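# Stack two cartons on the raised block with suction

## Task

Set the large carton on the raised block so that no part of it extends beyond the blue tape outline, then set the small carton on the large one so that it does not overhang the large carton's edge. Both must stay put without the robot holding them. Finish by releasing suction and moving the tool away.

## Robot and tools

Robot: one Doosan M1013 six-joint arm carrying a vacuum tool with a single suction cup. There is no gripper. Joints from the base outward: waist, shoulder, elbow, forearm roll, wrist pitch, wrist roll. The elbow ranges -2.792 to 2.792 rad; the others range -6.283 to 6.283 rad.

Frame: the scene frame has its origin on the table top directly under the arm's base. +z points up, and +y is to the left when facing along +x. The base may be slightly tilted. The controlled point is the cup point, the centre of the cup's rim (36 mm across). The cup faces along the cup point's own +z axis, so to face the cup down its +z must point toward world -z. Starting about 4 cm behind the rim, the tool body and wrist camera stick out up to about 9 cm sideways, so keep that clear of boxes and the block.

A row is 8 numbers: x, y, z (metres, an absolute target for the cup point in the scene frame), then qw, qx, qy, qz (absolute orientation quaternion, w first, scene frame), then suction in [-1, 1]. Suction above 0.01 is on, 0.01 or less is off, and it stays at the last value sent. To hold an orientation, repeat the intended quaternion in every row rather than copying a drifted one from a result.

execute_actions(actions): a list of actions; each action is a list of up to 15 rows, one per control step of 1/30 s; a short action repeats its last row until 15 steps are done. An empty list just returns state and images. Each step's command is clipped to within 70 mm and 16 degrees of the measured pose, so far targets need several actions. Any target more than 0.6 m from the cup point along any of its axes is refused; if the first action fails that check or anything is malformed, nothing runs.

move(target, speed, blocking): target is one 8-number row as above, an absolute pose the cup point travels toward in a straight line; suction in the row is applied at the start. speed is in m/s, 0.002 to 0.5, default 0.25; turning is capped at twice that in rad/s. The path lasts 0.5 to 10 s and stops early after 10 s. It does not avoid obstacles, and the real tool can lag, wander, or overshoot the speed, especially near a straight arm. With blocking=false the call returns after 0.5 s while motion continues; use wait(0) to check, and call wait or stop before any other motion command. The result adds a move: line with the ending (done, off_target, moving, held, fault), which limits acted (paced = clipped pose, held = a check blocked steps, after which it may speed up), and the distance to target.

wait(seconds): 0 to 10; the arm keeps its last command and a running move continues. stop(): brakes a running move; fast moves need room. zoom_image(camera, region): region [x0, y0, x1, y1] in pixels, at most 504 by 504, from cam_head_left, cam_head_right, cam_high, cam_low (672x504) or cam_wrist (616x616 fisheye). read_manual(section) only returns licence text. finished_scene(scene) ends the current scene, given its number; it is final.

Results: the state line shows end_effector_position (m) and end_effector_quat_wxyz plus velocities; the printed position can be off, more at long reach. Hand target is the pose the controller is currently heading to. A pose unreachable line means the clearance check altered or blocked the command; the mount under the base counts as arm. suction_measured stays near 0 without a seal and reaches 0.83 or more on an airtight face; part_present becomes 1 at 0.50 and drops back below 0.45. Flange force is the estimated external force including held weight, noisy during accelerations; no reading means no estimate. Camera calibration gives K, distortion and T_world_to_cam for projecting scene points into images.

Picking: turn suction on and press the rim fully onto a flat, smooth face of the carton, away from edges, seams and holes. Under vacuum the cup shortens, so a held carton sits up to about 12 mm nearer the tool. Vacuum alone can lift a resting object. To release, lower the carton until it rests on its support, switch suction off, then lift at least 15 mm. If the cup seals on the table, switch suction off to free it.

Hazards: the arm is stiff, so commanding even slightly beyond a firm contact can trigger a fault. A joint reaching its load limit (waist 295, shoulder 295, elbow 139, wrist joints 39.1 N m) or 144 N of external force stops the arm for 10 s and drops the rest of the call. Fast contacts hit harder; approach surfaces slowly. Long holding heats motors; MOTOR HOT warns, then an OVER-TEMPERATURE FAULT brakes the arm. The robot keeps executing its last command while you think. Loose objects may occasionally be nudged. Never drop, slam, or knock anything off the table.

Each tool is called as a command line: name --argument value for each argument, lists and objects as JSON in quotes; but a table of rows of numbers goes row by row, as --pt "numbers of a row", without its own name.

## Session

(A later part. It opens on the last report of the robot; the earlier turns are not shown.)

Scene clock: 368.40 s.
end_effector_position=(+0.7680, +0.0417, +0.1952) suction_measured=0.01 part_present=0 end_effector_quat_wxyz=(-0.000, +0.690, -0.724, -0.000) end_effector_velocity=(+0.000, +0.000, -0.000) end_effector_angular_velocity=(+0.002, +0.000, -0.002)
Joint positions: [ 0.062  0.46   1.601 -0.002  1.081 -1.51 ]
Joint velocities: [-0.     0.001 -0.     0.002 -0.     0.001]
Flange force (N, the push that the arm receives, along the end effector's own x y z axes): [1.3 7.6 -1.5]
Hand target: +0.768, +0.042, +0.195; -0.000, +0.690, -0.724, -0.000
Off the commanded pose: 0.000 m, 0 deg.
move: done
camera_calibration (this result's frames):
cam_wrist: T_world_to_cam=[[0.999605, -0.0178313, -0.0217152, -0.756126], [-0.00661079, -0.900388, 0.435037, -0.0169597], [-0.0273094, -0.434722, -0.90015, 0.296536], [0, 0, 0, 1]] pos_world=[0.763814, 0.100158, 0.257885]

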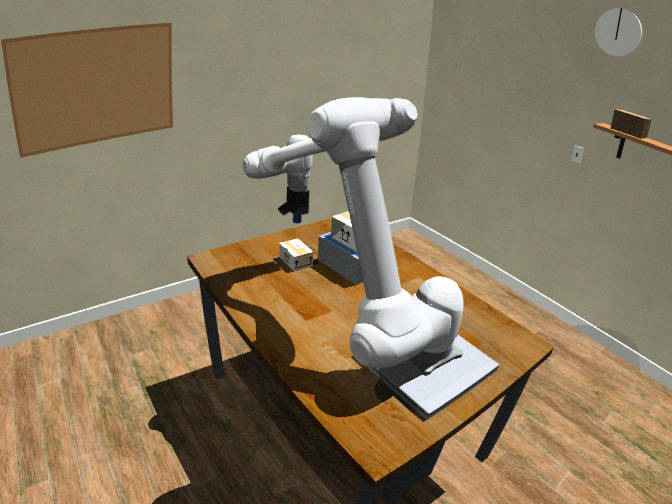

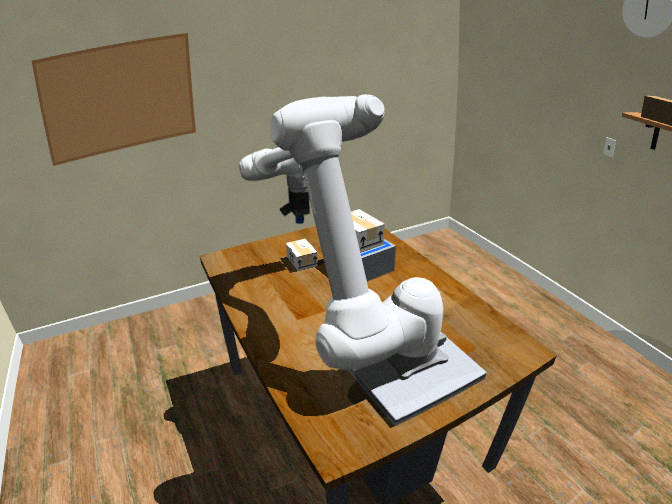

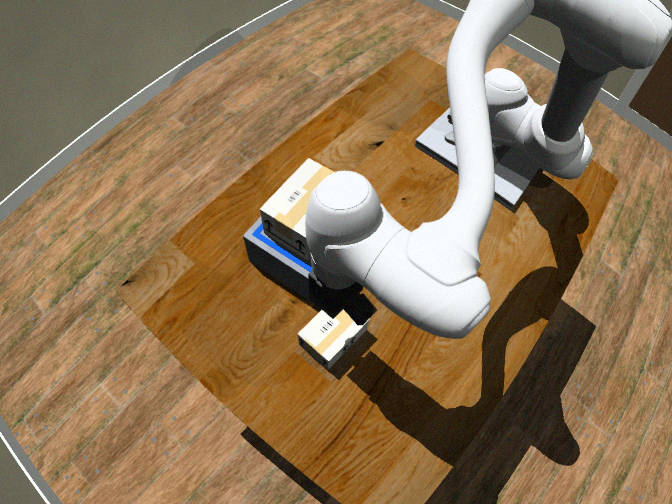

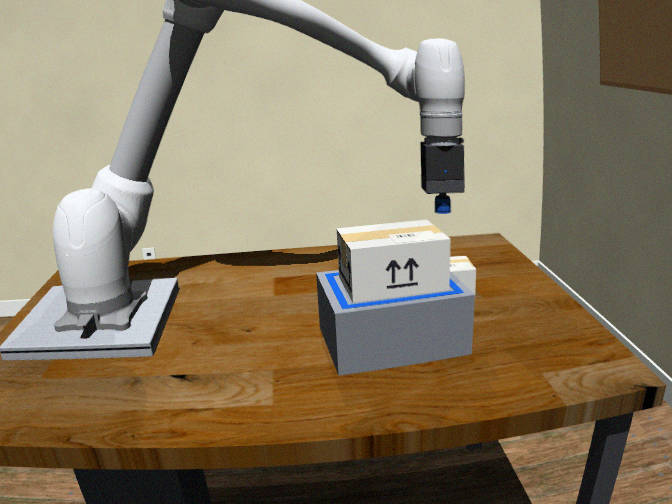

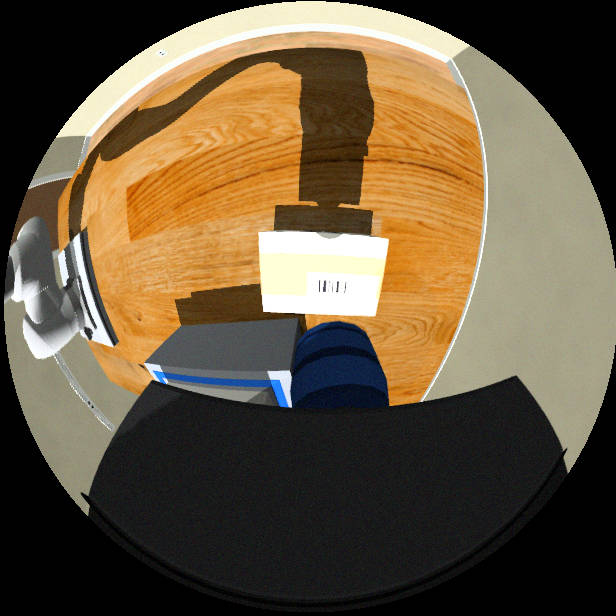

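move --target '[0.768, 0.0446, 0.080, 0.0, -0.6896, 0.7242, 0.0, 1]' --speed 0.2

move --target '[0.768, 0.0446, 0.071, 0.0, -0.6896, 0.7242, 0.0, 1]' --speed 0.03

Scene clock: 409.70 s.
end_effector_position=(+0.7680, +0.0446, +0.0802) suction_measured=0.01 part_present=0 end_effector_quat_wxyz=(-0.000, +0.690, -0.724, +0.000) end_effector_velocity=(-0.000, +0.000, +0.000) end_effector_angular_velocity=(-0.000, -0.000, +0.001)
Joint positions: [ 0.066  0.562  1.679 -0.003  0.901 -1.506]
Joint velocities: [ 0.001 -0.001  0.001 -0.001 -0.001 -0.   ]
Flange force (N, the push that the arm receives, along the end effector's own x y z axes): [2.7 9.0 -4.1]
Hand target: +0.768, +0.045, +0.080; +0.000, +0.690, -0.724, +0.000
Off the commanded pose: 0.000 m, 0 deg.
move: done
camera_calibration (this result's frames):
cam_wrist: T_world_to_cam=[[0.999608, -0.0177658, -0.0216198, -0.758611], [-0.00658982, -0.900333, 0.435151, 0.0356176], [-0.0271959, -0.434838, -0.900098, 0.194142], [0, 0, 0, 1]] pos_world=[0.763829, 0.103011, 0.142847]

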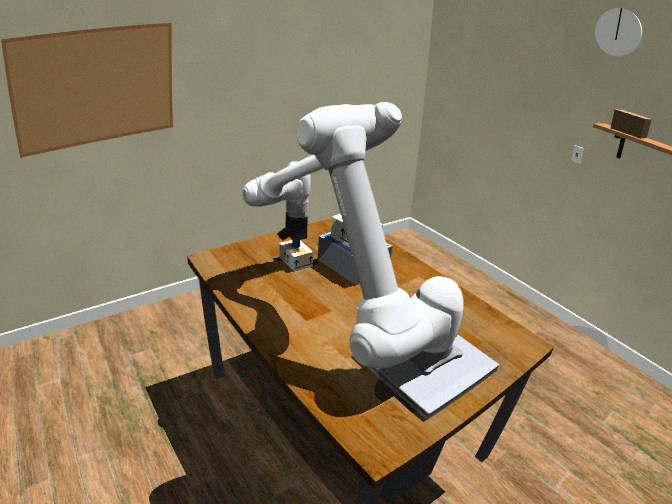

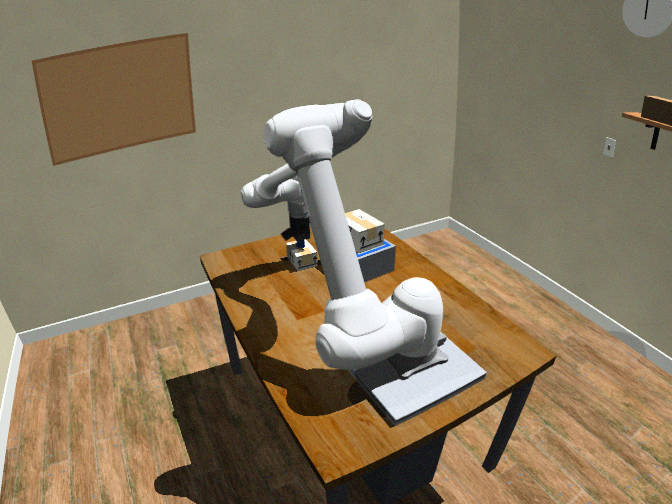

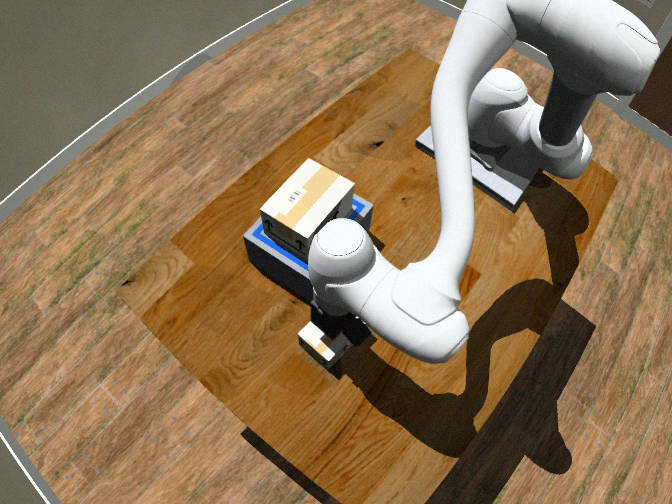

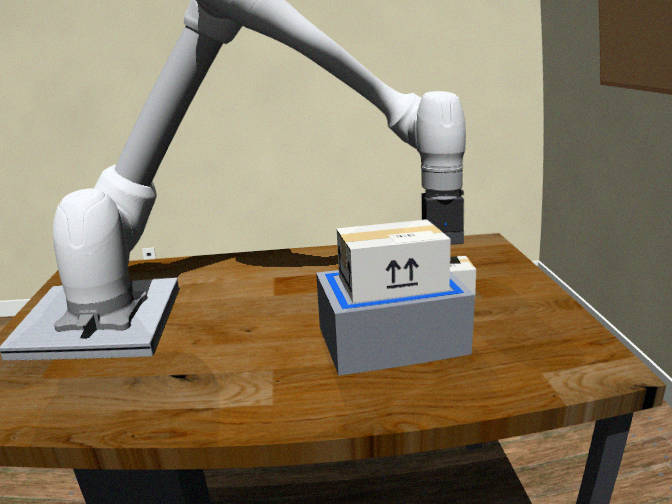

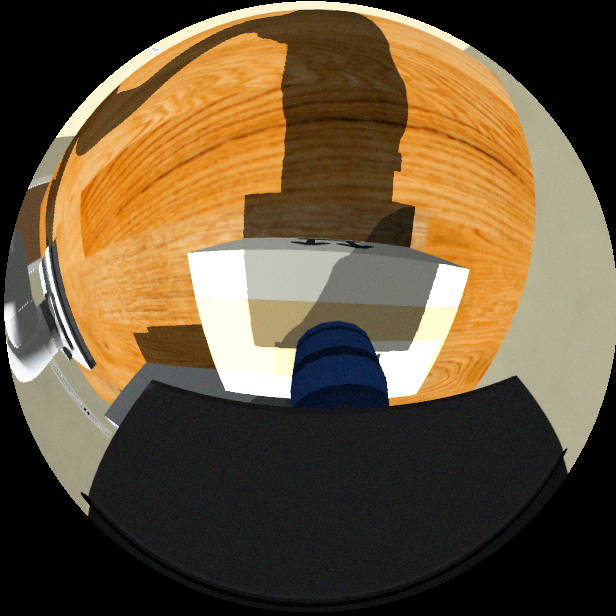

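Scene clock: 410.40 s.
end_effector_position=(+0.7680, +0.0446, +0.0710) suction_measured=0.94 part_present=1 end_effector_quat_wxyz=(+0.000, +0.690, -0.724, +0.000) end_effector_velocity=(+0.000, +0.001, +0.000) end_effector_angular_velocity=(-0.000, -0.001, +0.002)
Joint positions: [ 0.066  0.571  1.683 -0.003  0.887 -1.506]
Joint velocities: [ 0.001 -0.     0.    -0.    -0.001 -0.001]
Flange force (N, the push that the arm receives, along the end effector's own x y z axes): [1.1 7.9 -0.8]
Hand target: +0.768, +0.045, +0.071; +0.000, +0.690, -0.724, +0.000
Off the commanded pose: 0.000 m, 0 deg.
move: done
camera_calibration (this result's frames):
cam_wrist: T_world_to_cam=[[0.999606, -0.0177311, -0.0217424, -0.758753], [-0.00650588, -0.900344, 0.435131, 0.0395641], [-0.027291, -0.434818, -0.900105, 0.185987], [0, 0, 0, 1]] pos_world=[0.763788, 0.103038, 0.133695]

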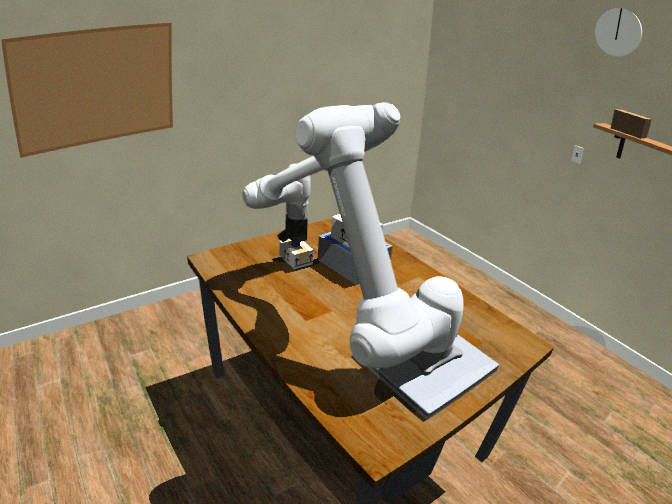

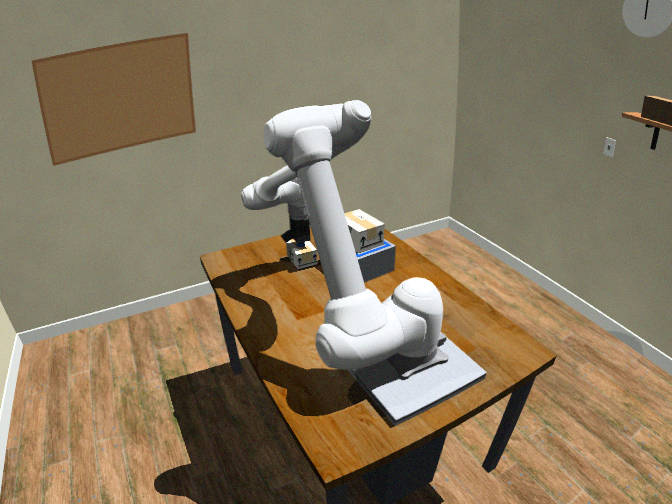

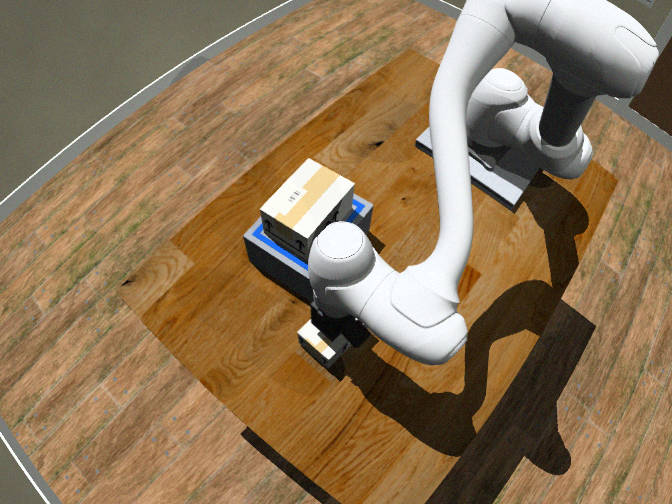

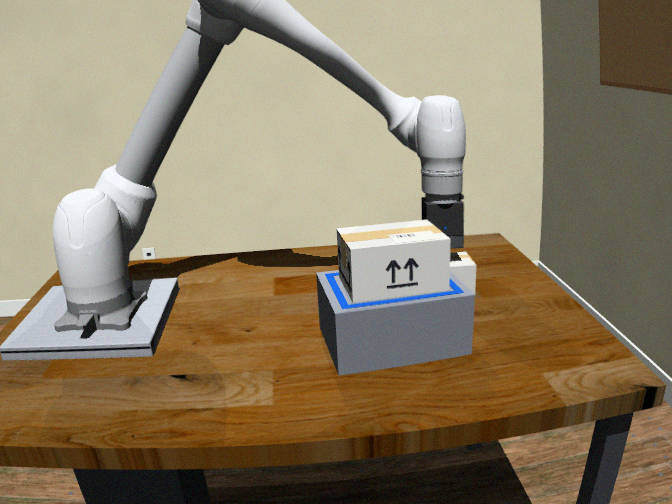

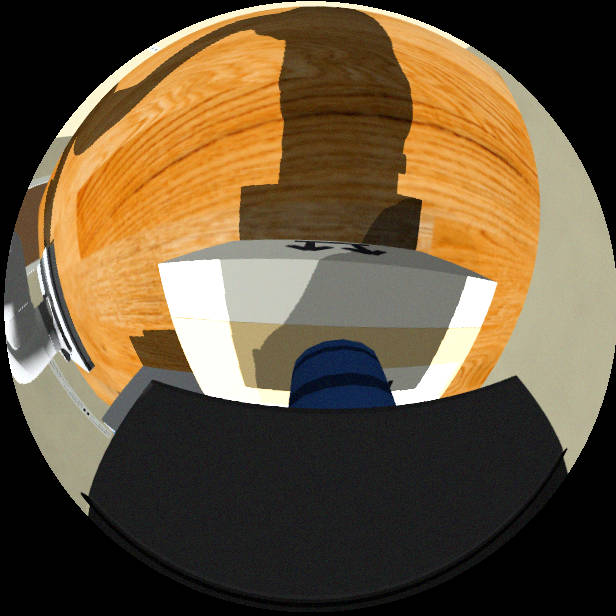

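move --target '[0.742, 0.010, 0.305, 0.0, -0.7149, 0.6992, 0.0, 1]' --speed 0.3

move --target '[0.6183, -0.1585, 0.302, 0.0, -0.7385, 0.6743, 0.0, 1]' --speed 0.3

move --target '[0.6183, -0.1585, 0.286, 0.0, -0.7385, 0.6743, 0.0, 1]' --speed 0.05

zoom_image --camera "cam_low" --region '[300, 140, 500, 330]'

zoom_image --camera "cam_wrist" --region '[110, 150, 540, 330]'

zoom_image --camera "cam_high" --region '[230, 120, 400, 310]'

Scene clock: 424.07 s.
end_effector_position=(+0.7420, +0.0100, +0.3049) suction_measured=0.98 part_present=1 end_effector_quat_wxyz=(-0.000, +0.715, -0.699, +0.000) end_effector_velocity=(+0.000, +0.001, -0.000) end_effector_angular_velocity=(+0.001, +0.001, +0.002)
Joint positions: [ 0.02   0.349  1.55  -0.002  1.243 -1.624]
Joint velocities: [ 0.001  0.001 -0.001  0.001  0.002 -0.001]
Flange force (N, the push that the arm receives, along the end effector's own x y z axes): [-0.6 6.3 3.3]
Hand target: +0.742, +0.010, +0.305; -0.000, +0.715, -0.699, -0.000
Off the commanded pose: 0.000 m, 0 deg.
move: done
camera_calibration (this result's frames):
cam_wrist: T_world_to_cam=[[0.99834, 0.0533549, -0.0217046, -0.728037], [0.057481, -0.898559, 0.435073, -0.140963], [0.00371038, -0.435598, -0.900134, 0.357754], [0, 0, 0, 1]] pos_world=[0.733604, 0.068018, 0.367554]

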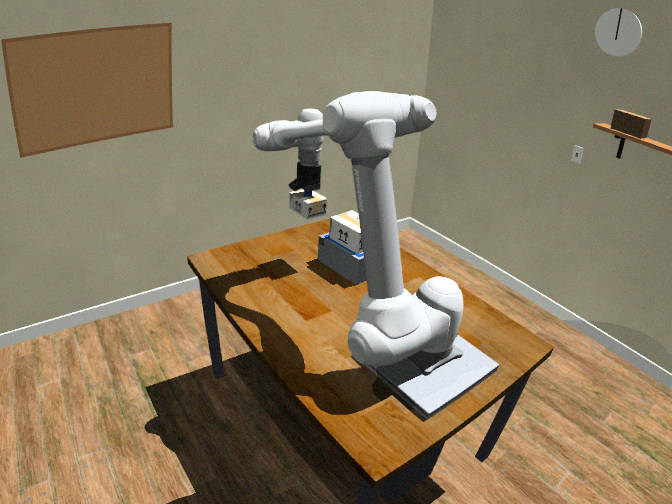

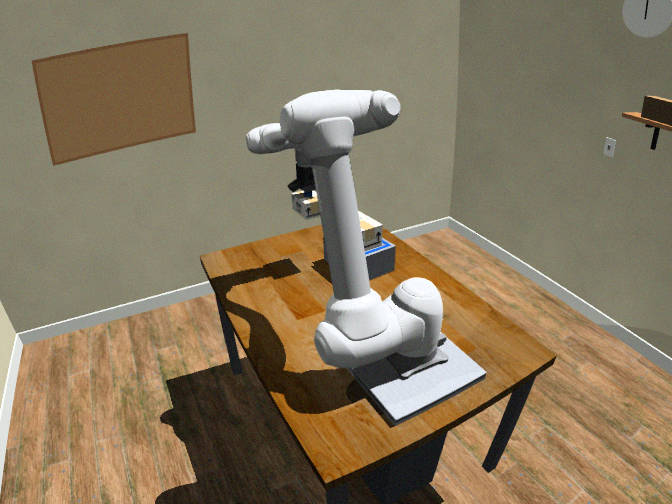

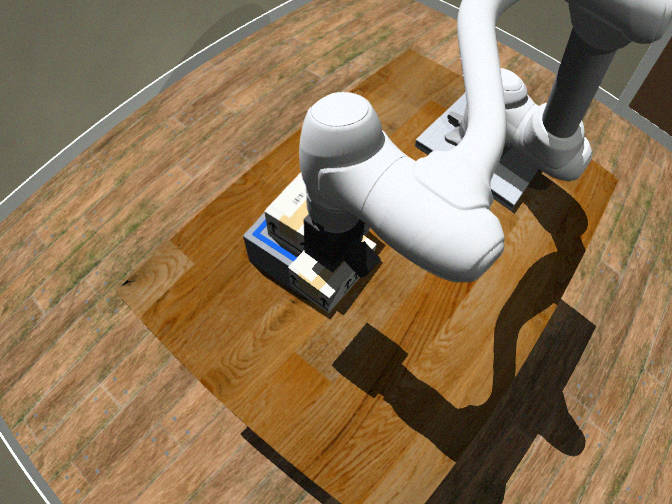

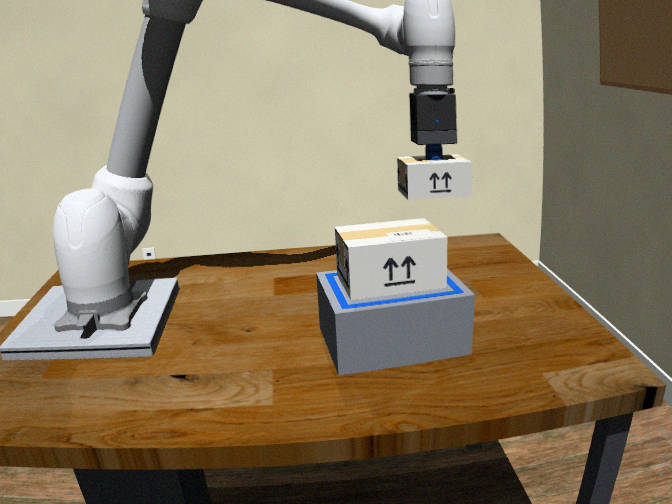

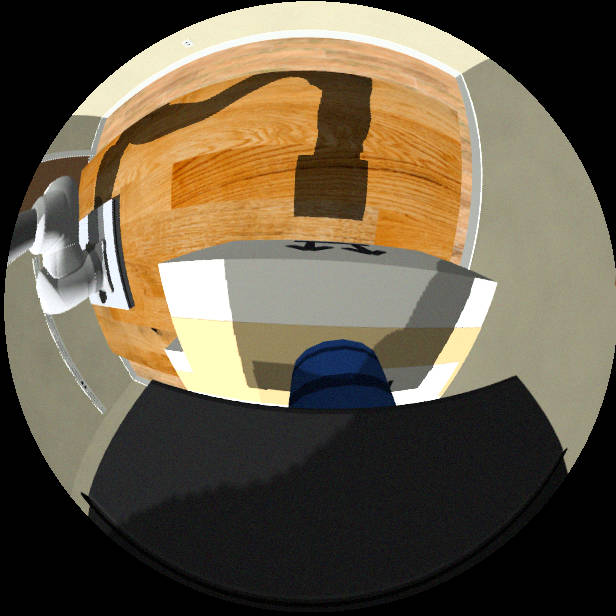

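Scene clock: 425.17 s.
end_effector_position=(+0.6183, -0.1583, +0.3019) suction_measured=0.98 part_present=1 end_effector_quat_wxyz=(+0.000, +0.738, -0.674, +0.000) end_effector_velocity=(-0.000, -0.001, +0.001) end_effector_angular_velocity=(+0.000, -0.002, -0.001)
Joint positions: [-0.251  0.192  1.761 -0.002  1.188 -1.964]
Joint velocities: [-0.001 -0.001  0.     0.001 -0.001 -0.   ]
Flange force (N, the push that the arm receives, along the end effector's own x y z axes): [-3.3 8.2 2.3]
Hand target: +0.618, -0.158, +0.302; +0.000, +0.738, -0.674, +0.000
Off the commanded pose: 0.000 m, 0 deg.
move: done
camera_calibration (this result's frames):
cam_wrist: T_world_to_cam=[[0.99233, 0.121688, -0.0217408, -0.581124], [0.118974, -0.892452, 0.435171, -0.320904], [0.0335526, -0.43442, -0.900085, 0.263943], [0, 0, 0, 1]] pos_world=[0.60599, -0.101014, 0.364585]

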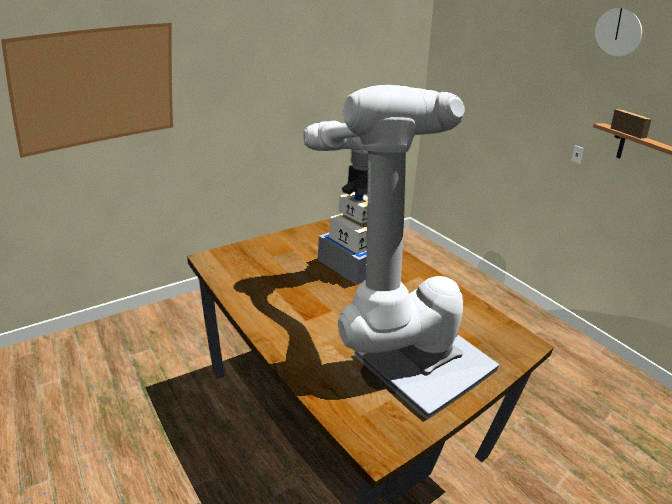

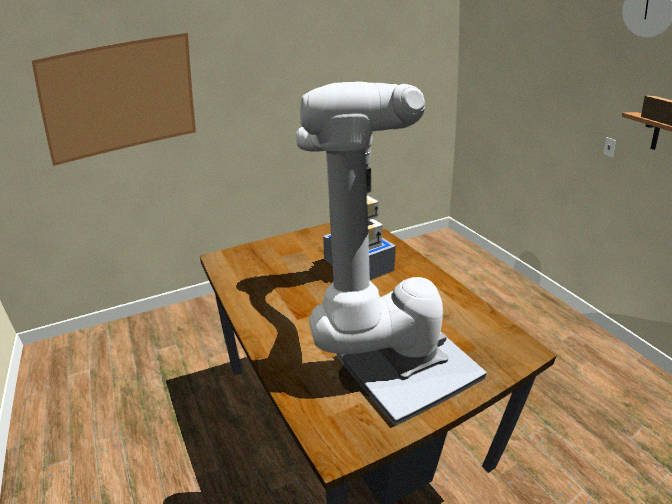

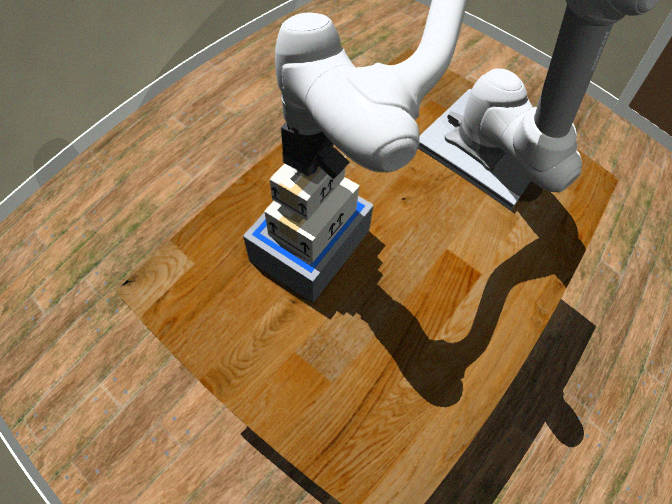

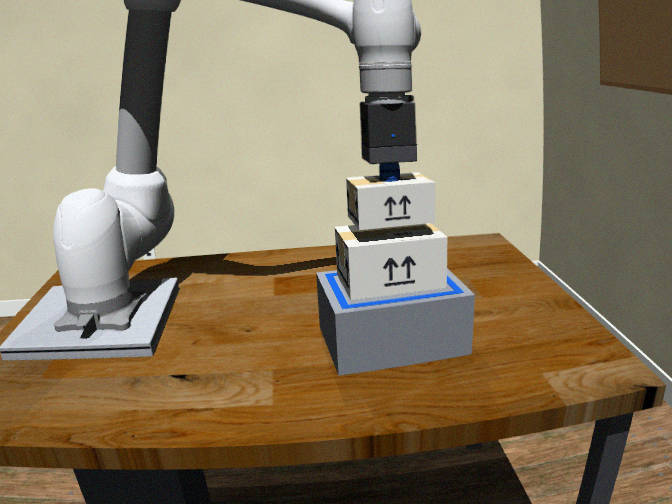

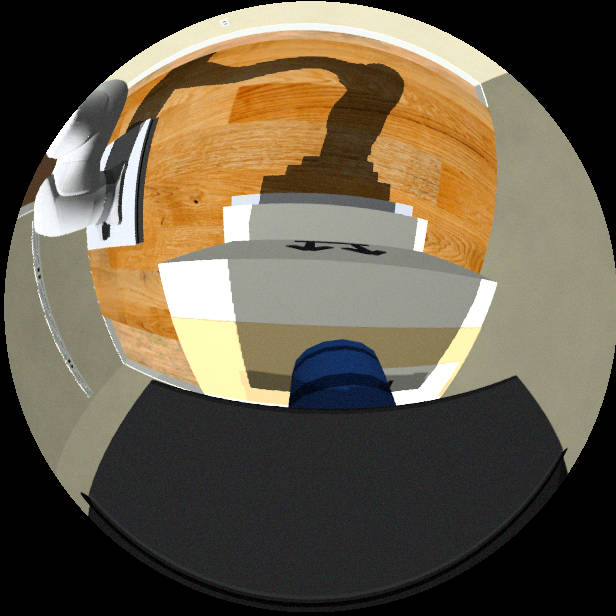

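Scene clock: 425.87 s.
end_effector_position=(+0.6183, -0.1585, +0.2860) suction_measured=0.98 part_present=1 end_effector_quat_wxyz=(-0.000, +0.738, -0.674, +0.000) end_effector_velocity=(+0.001, +0.000, -0.001) end_effector_angular_velocity=(+0.000, -0.000, -0.000)
Joint positions: [-0.251  0.202  1.779 -0.002  1.159 -1.964]
Joint velocities: [ 0.001  0.001  0.     0.    -0.001  0.001]
Flange force (N, the push that the arm receives, along the end effector's own x y z axes): [0.3 2.7 5.4]
Hand target: +0.618, -0.158, +0.286; +0.000, +0.738, -0.674, +0.000
Off the commanded pose: 0.000 m, 0 deg.
move: done
camera_calibration (this result's frames):
cam_wrist: T_world_to_cam=[[0.992338, 0.121635, -0.0216965, -0.581464], [0.118909, -0.89249, 0.435113, -0.314143], [0.033561, -0.434359, -0.900115, 0.249593], [0, 0, 0, 1]] pos_world=[0.605987, -0.10123, 0.348734]

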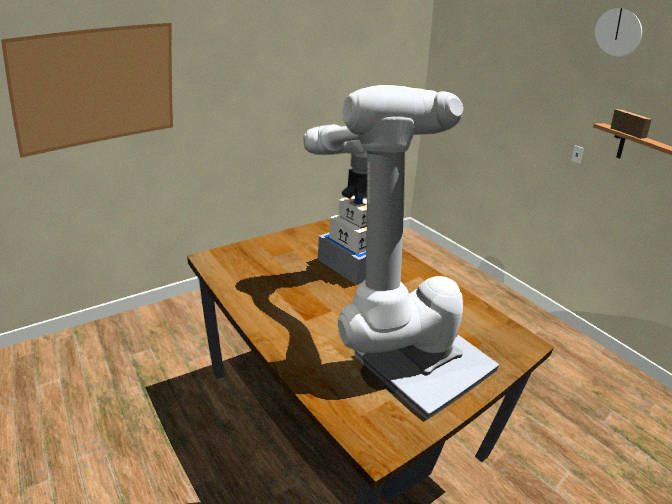

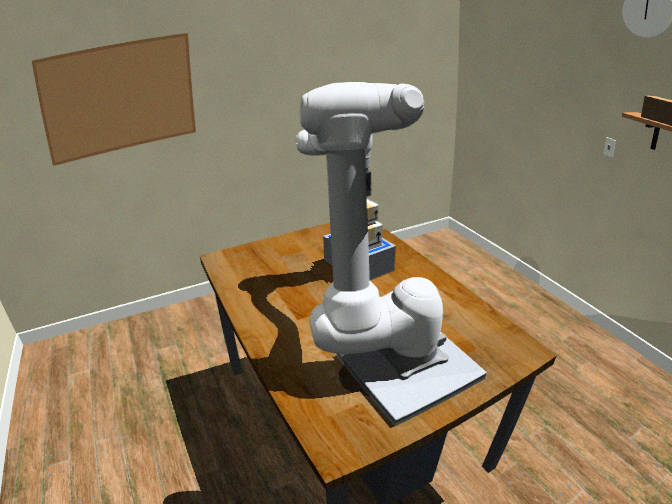

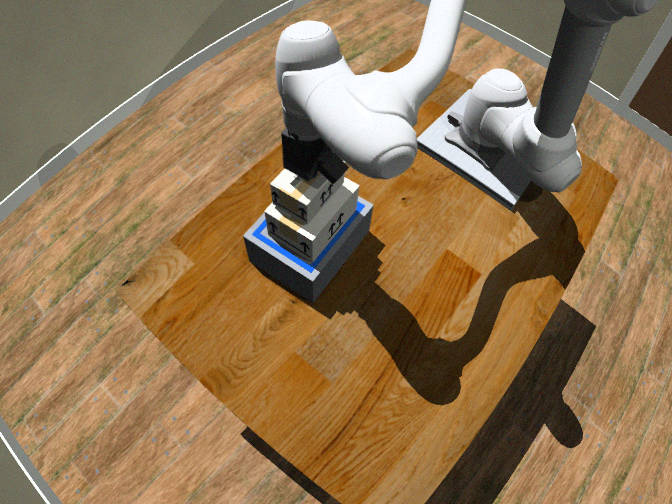

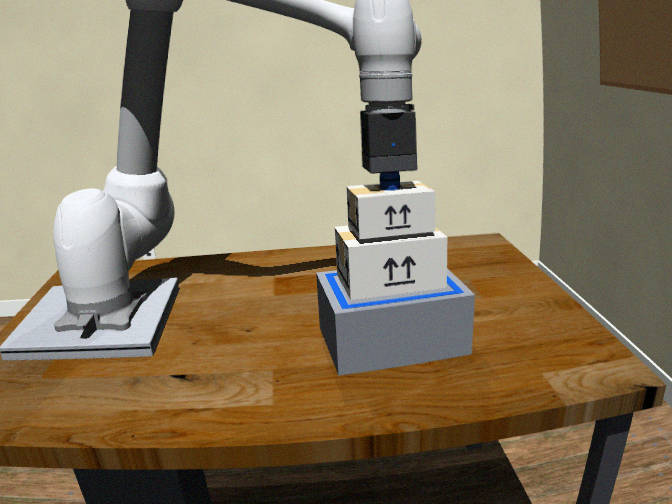

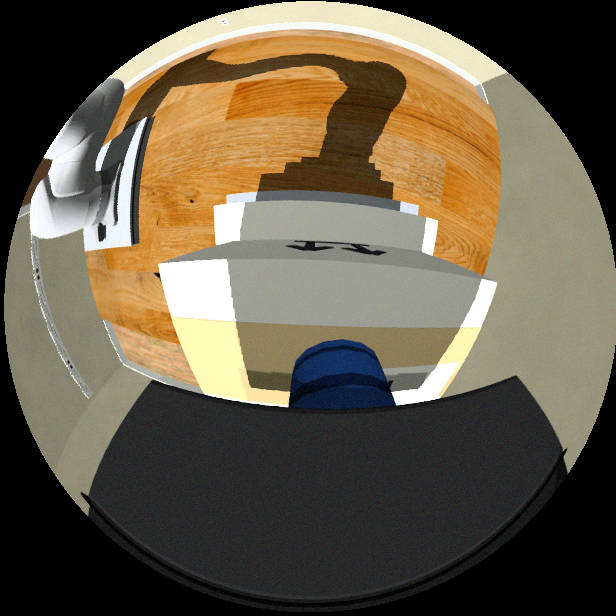

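Region (300, 140, 500, 330) of cam_low's 672x504 image, scaled by 2.520, with more detail than that image has; it fills the top 479 rows of this view, and the rest is white.

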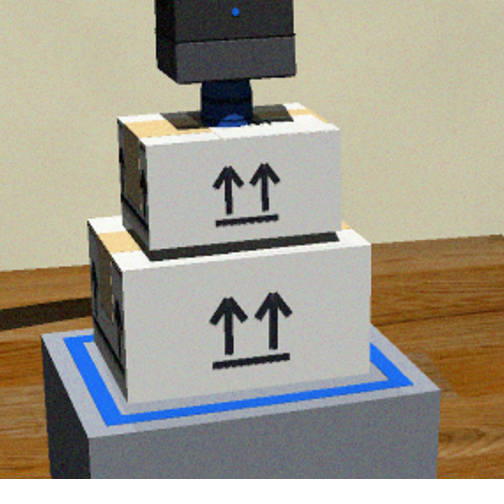

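Region (110, 150, 540, 330) of cam_wrist's 616x616 image, scaled by 1.172, with more detail than that image has; it fills the top 211 rows of this view, and the rest is white.

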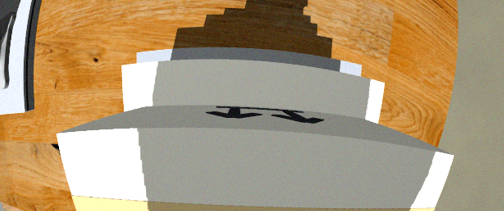

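Region (230, 120, 400, 310) of cam_high's 672x504 image, scaled by 2.653, with more detail than that image has; it fills the left 451 columns of this view, and the rest is white.

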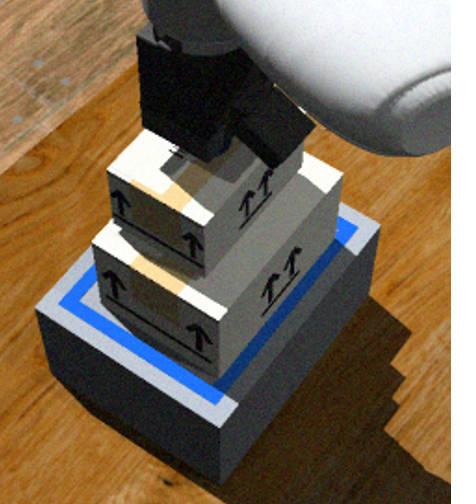

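zoom_image --camera "cam_wrist" --region '[140, 170, 300, 290]'

zoom_image --camera "cam_wrist" --region '[360, 180, 520, 300]'

zoom_image --camera "cam_high" --region '[280, 180, 390, 290]'

Region (140, 170, 300, 290) of cam_wrist's 616x616 image, scaled by 3.150, with more detail than that image has; it fills the top 378 rows of this view, and the rest is white.

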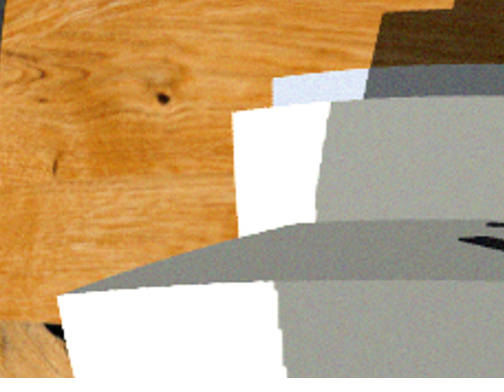

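Region (360, 180, 520, 300) of cam_wrist's 616x616 image, scaled by 3.150, with more detail than that image has; it fills the top 378 rows of this view, and the rest is white.

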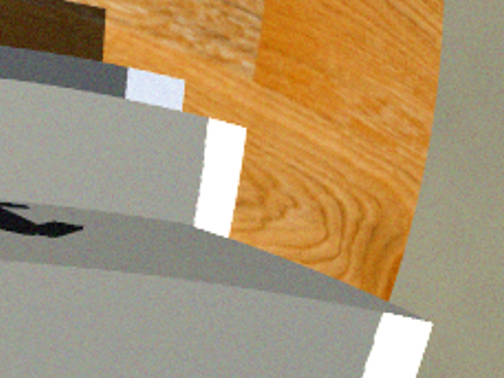

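Region (280, 180, 390, 290) of cam_high's 672x504 image, scaled by 4.582, with more detail than that image has.

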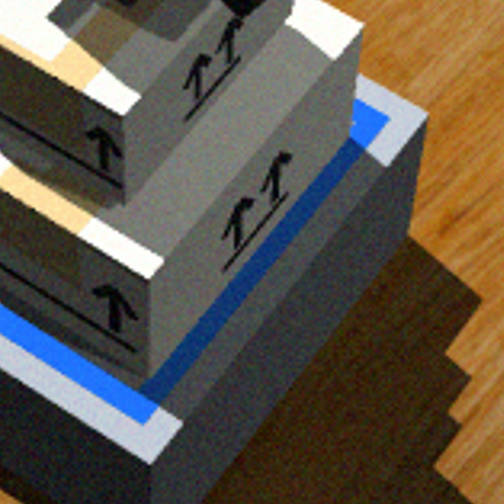

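move --target '[0.6069, -0.033, 0.29, 0.0, -0.7385, 0.6743, 0.0, 1]' --speed 0.25

move --target '[0.6069, -0.033, 0.195, 0.0, -0.7385, 0.6743, 0.0, 1]' --speed 0.2

zoom_image --camera "cam_high" --region '[230, 120, 420, 310]'

zoom_image --camera "cam_head_left" --region '[290, 170, 410, 290]'

Scene clock: 498.57 s.
end_effector_position=(+0.6069, -0.0332, +0.2900) suction_measured=0.98 part_present=1 end_effector_quat_wxyz=(-0.000, +0.738, -0.674, +0.000) end_effector_velocity=(-0.001, -0.001, +0.001) end_effector_angular_velocity=(-0.002, +0.002, -0.000)
Joint positions: [-0.058  0.154  1.831 -0.002  1.156 -1.77 ]
Joint velocities: [-0.    -0.001  0.    -0.002  0.002  0.001]
Flange force (N, the push that the arm receives, along the end effector's own x y z axes): [1.4 6.6 2.8]
Hand target: +0.607, -0.033, +0.290; -0.000, +0.738, -0.674, -0.000
Off the commanded pose: 0.000 m, 0 deg.
move: done
camera_calibration (this result's frames):
cam_wrist: T_world_to_cam=[[0.99235, 0.12156, -0.0215509, -0.585362], [0.118781, -0.892534, 0.435057, -0.202553], [0.0336508, -0.434289, -0.900145, 0.307954], [0, 0, 0, 1]] pos_world=[0.594581, 0.0241123, 0.35271]

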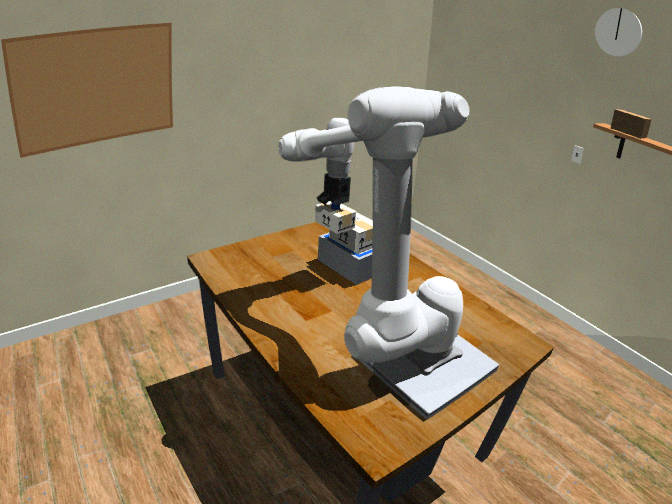

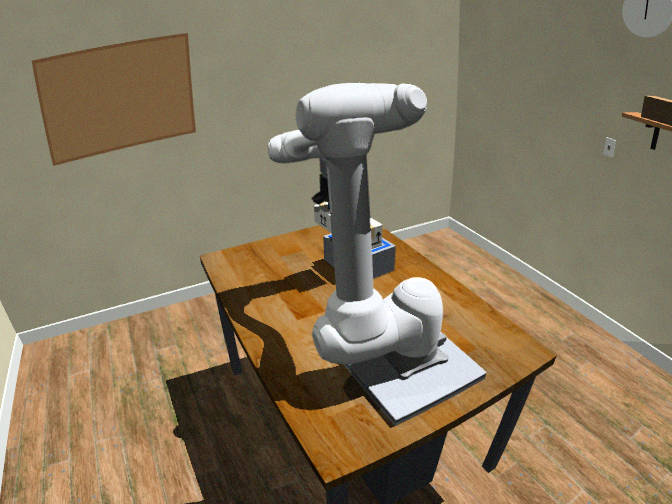

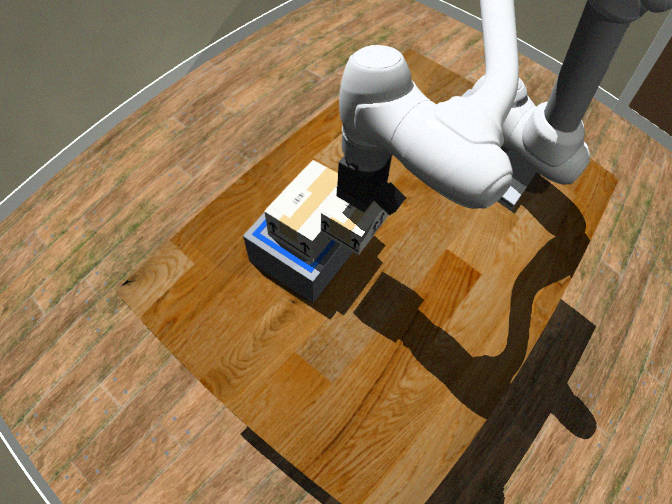

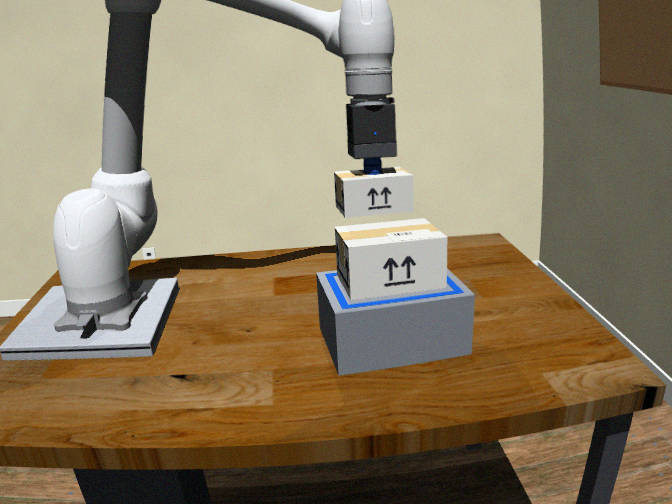

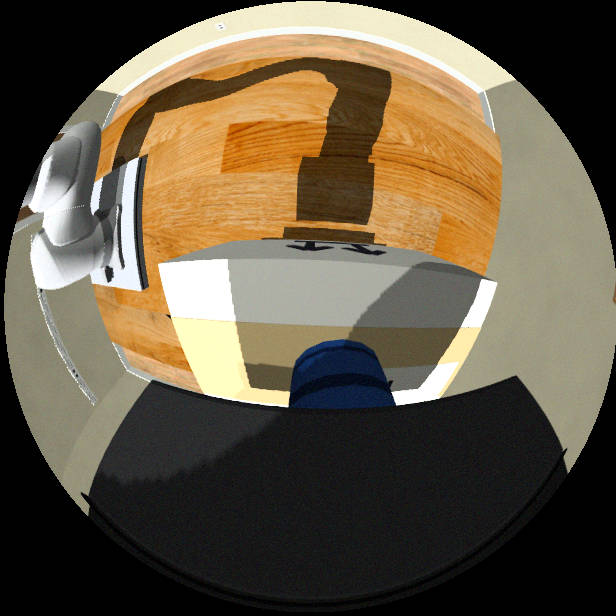

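Scene clock: 499.37 s.
end_effector_position=(+0.6069, -0.0330, +0.1951) suction_measured=0.98 part_present=1 end_effector_quat_wxyz=(+0.000, +0.739, -0.674, +0.000) end_effector_velocity=(+0.001, +0.000, -0.000) end_effector_angular_velocity=(+0.002, -0.002, -0.002)
Joint positions: [-0.058  0.231  1.929 -0.003  0.981 -1.77 ]
Joint velocities: [-0.     0.     0.     0.002 -0.002  0.   ]
Flange force (N, the push that the arm receives, along the end effector's own x y z axes): [0.2 7.3 1.6]
Hand target: +0.607, -0.033, +0.195; +0.000, +0.738, -0.674, +0.000
Off the commanded pose: 0.000 m, 0 deg.
move: done
camera_calibration (this result's frames):
cam_wrist: T_world_to_cam=[[0.992329, 0.121714, -0.0216644, -0.587389], [0.118964, -0.892451, 0.435177, -0.161251], [0.0336326, -0.434416, -0.900084, 0.22261], [0, 0, 0, 1]] pos_world=[0.594579, 0.0242907, 0.257815]

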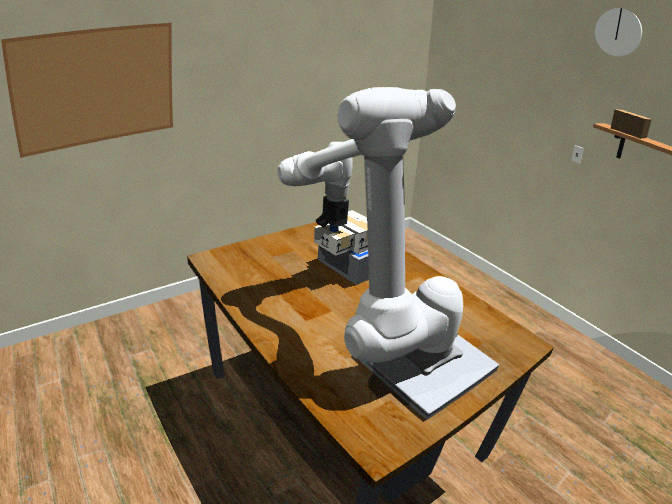

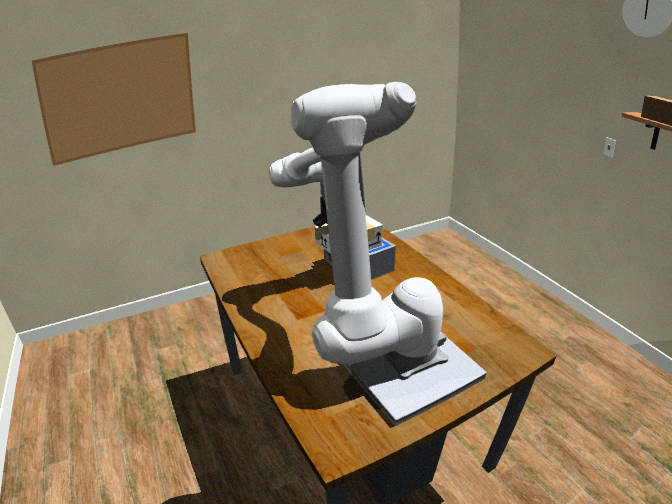

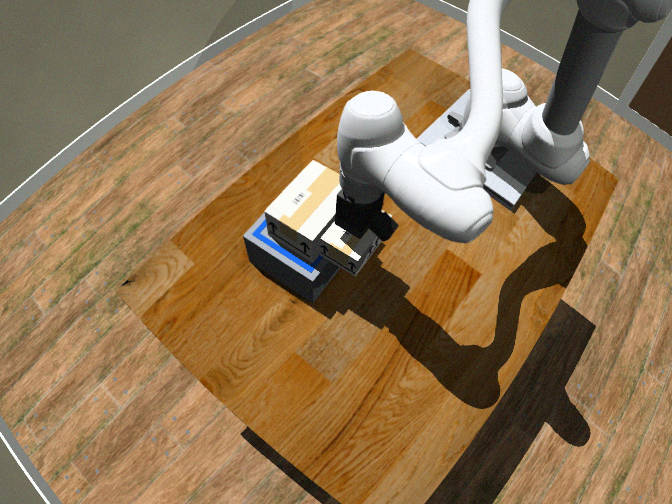

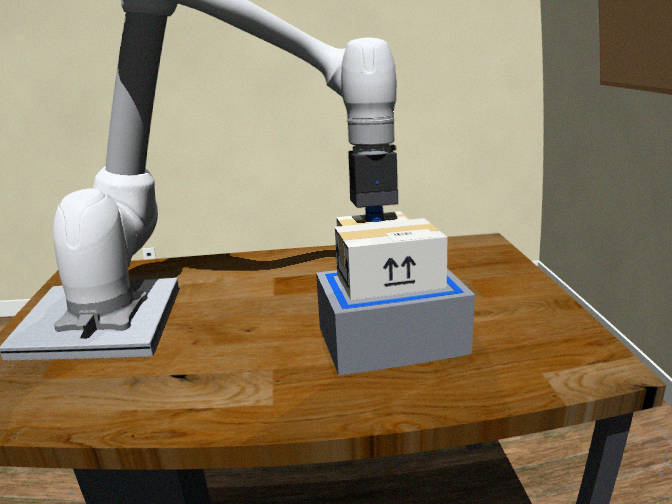

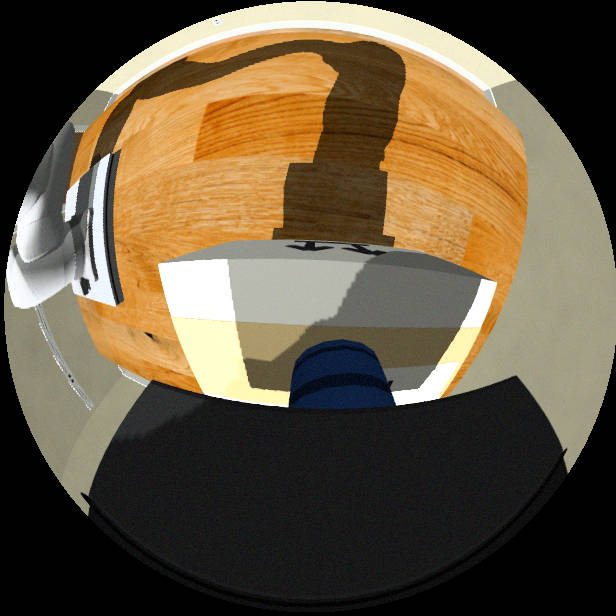

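Region (230, 120, 420, 310) of cam_high's 672x504 image, scaled by 2.653, with more detail than that image has.

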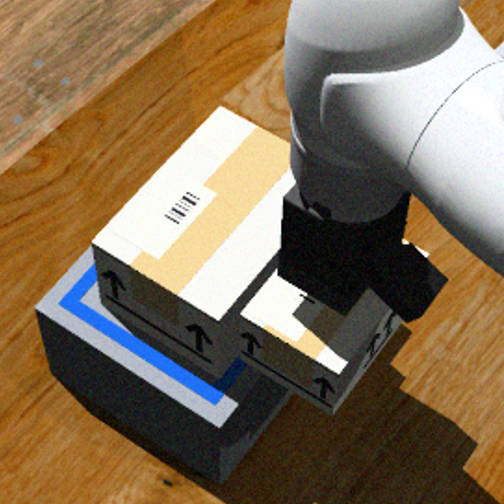

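Region (290, 170, 410, 290) of cam_head_left's 672x504 image, scaled by 4.200, with more detail than that image has.

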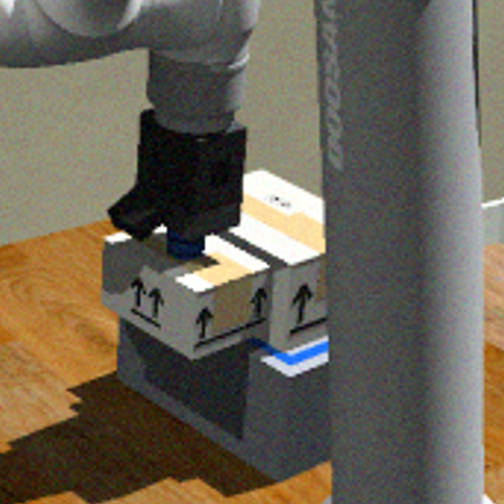

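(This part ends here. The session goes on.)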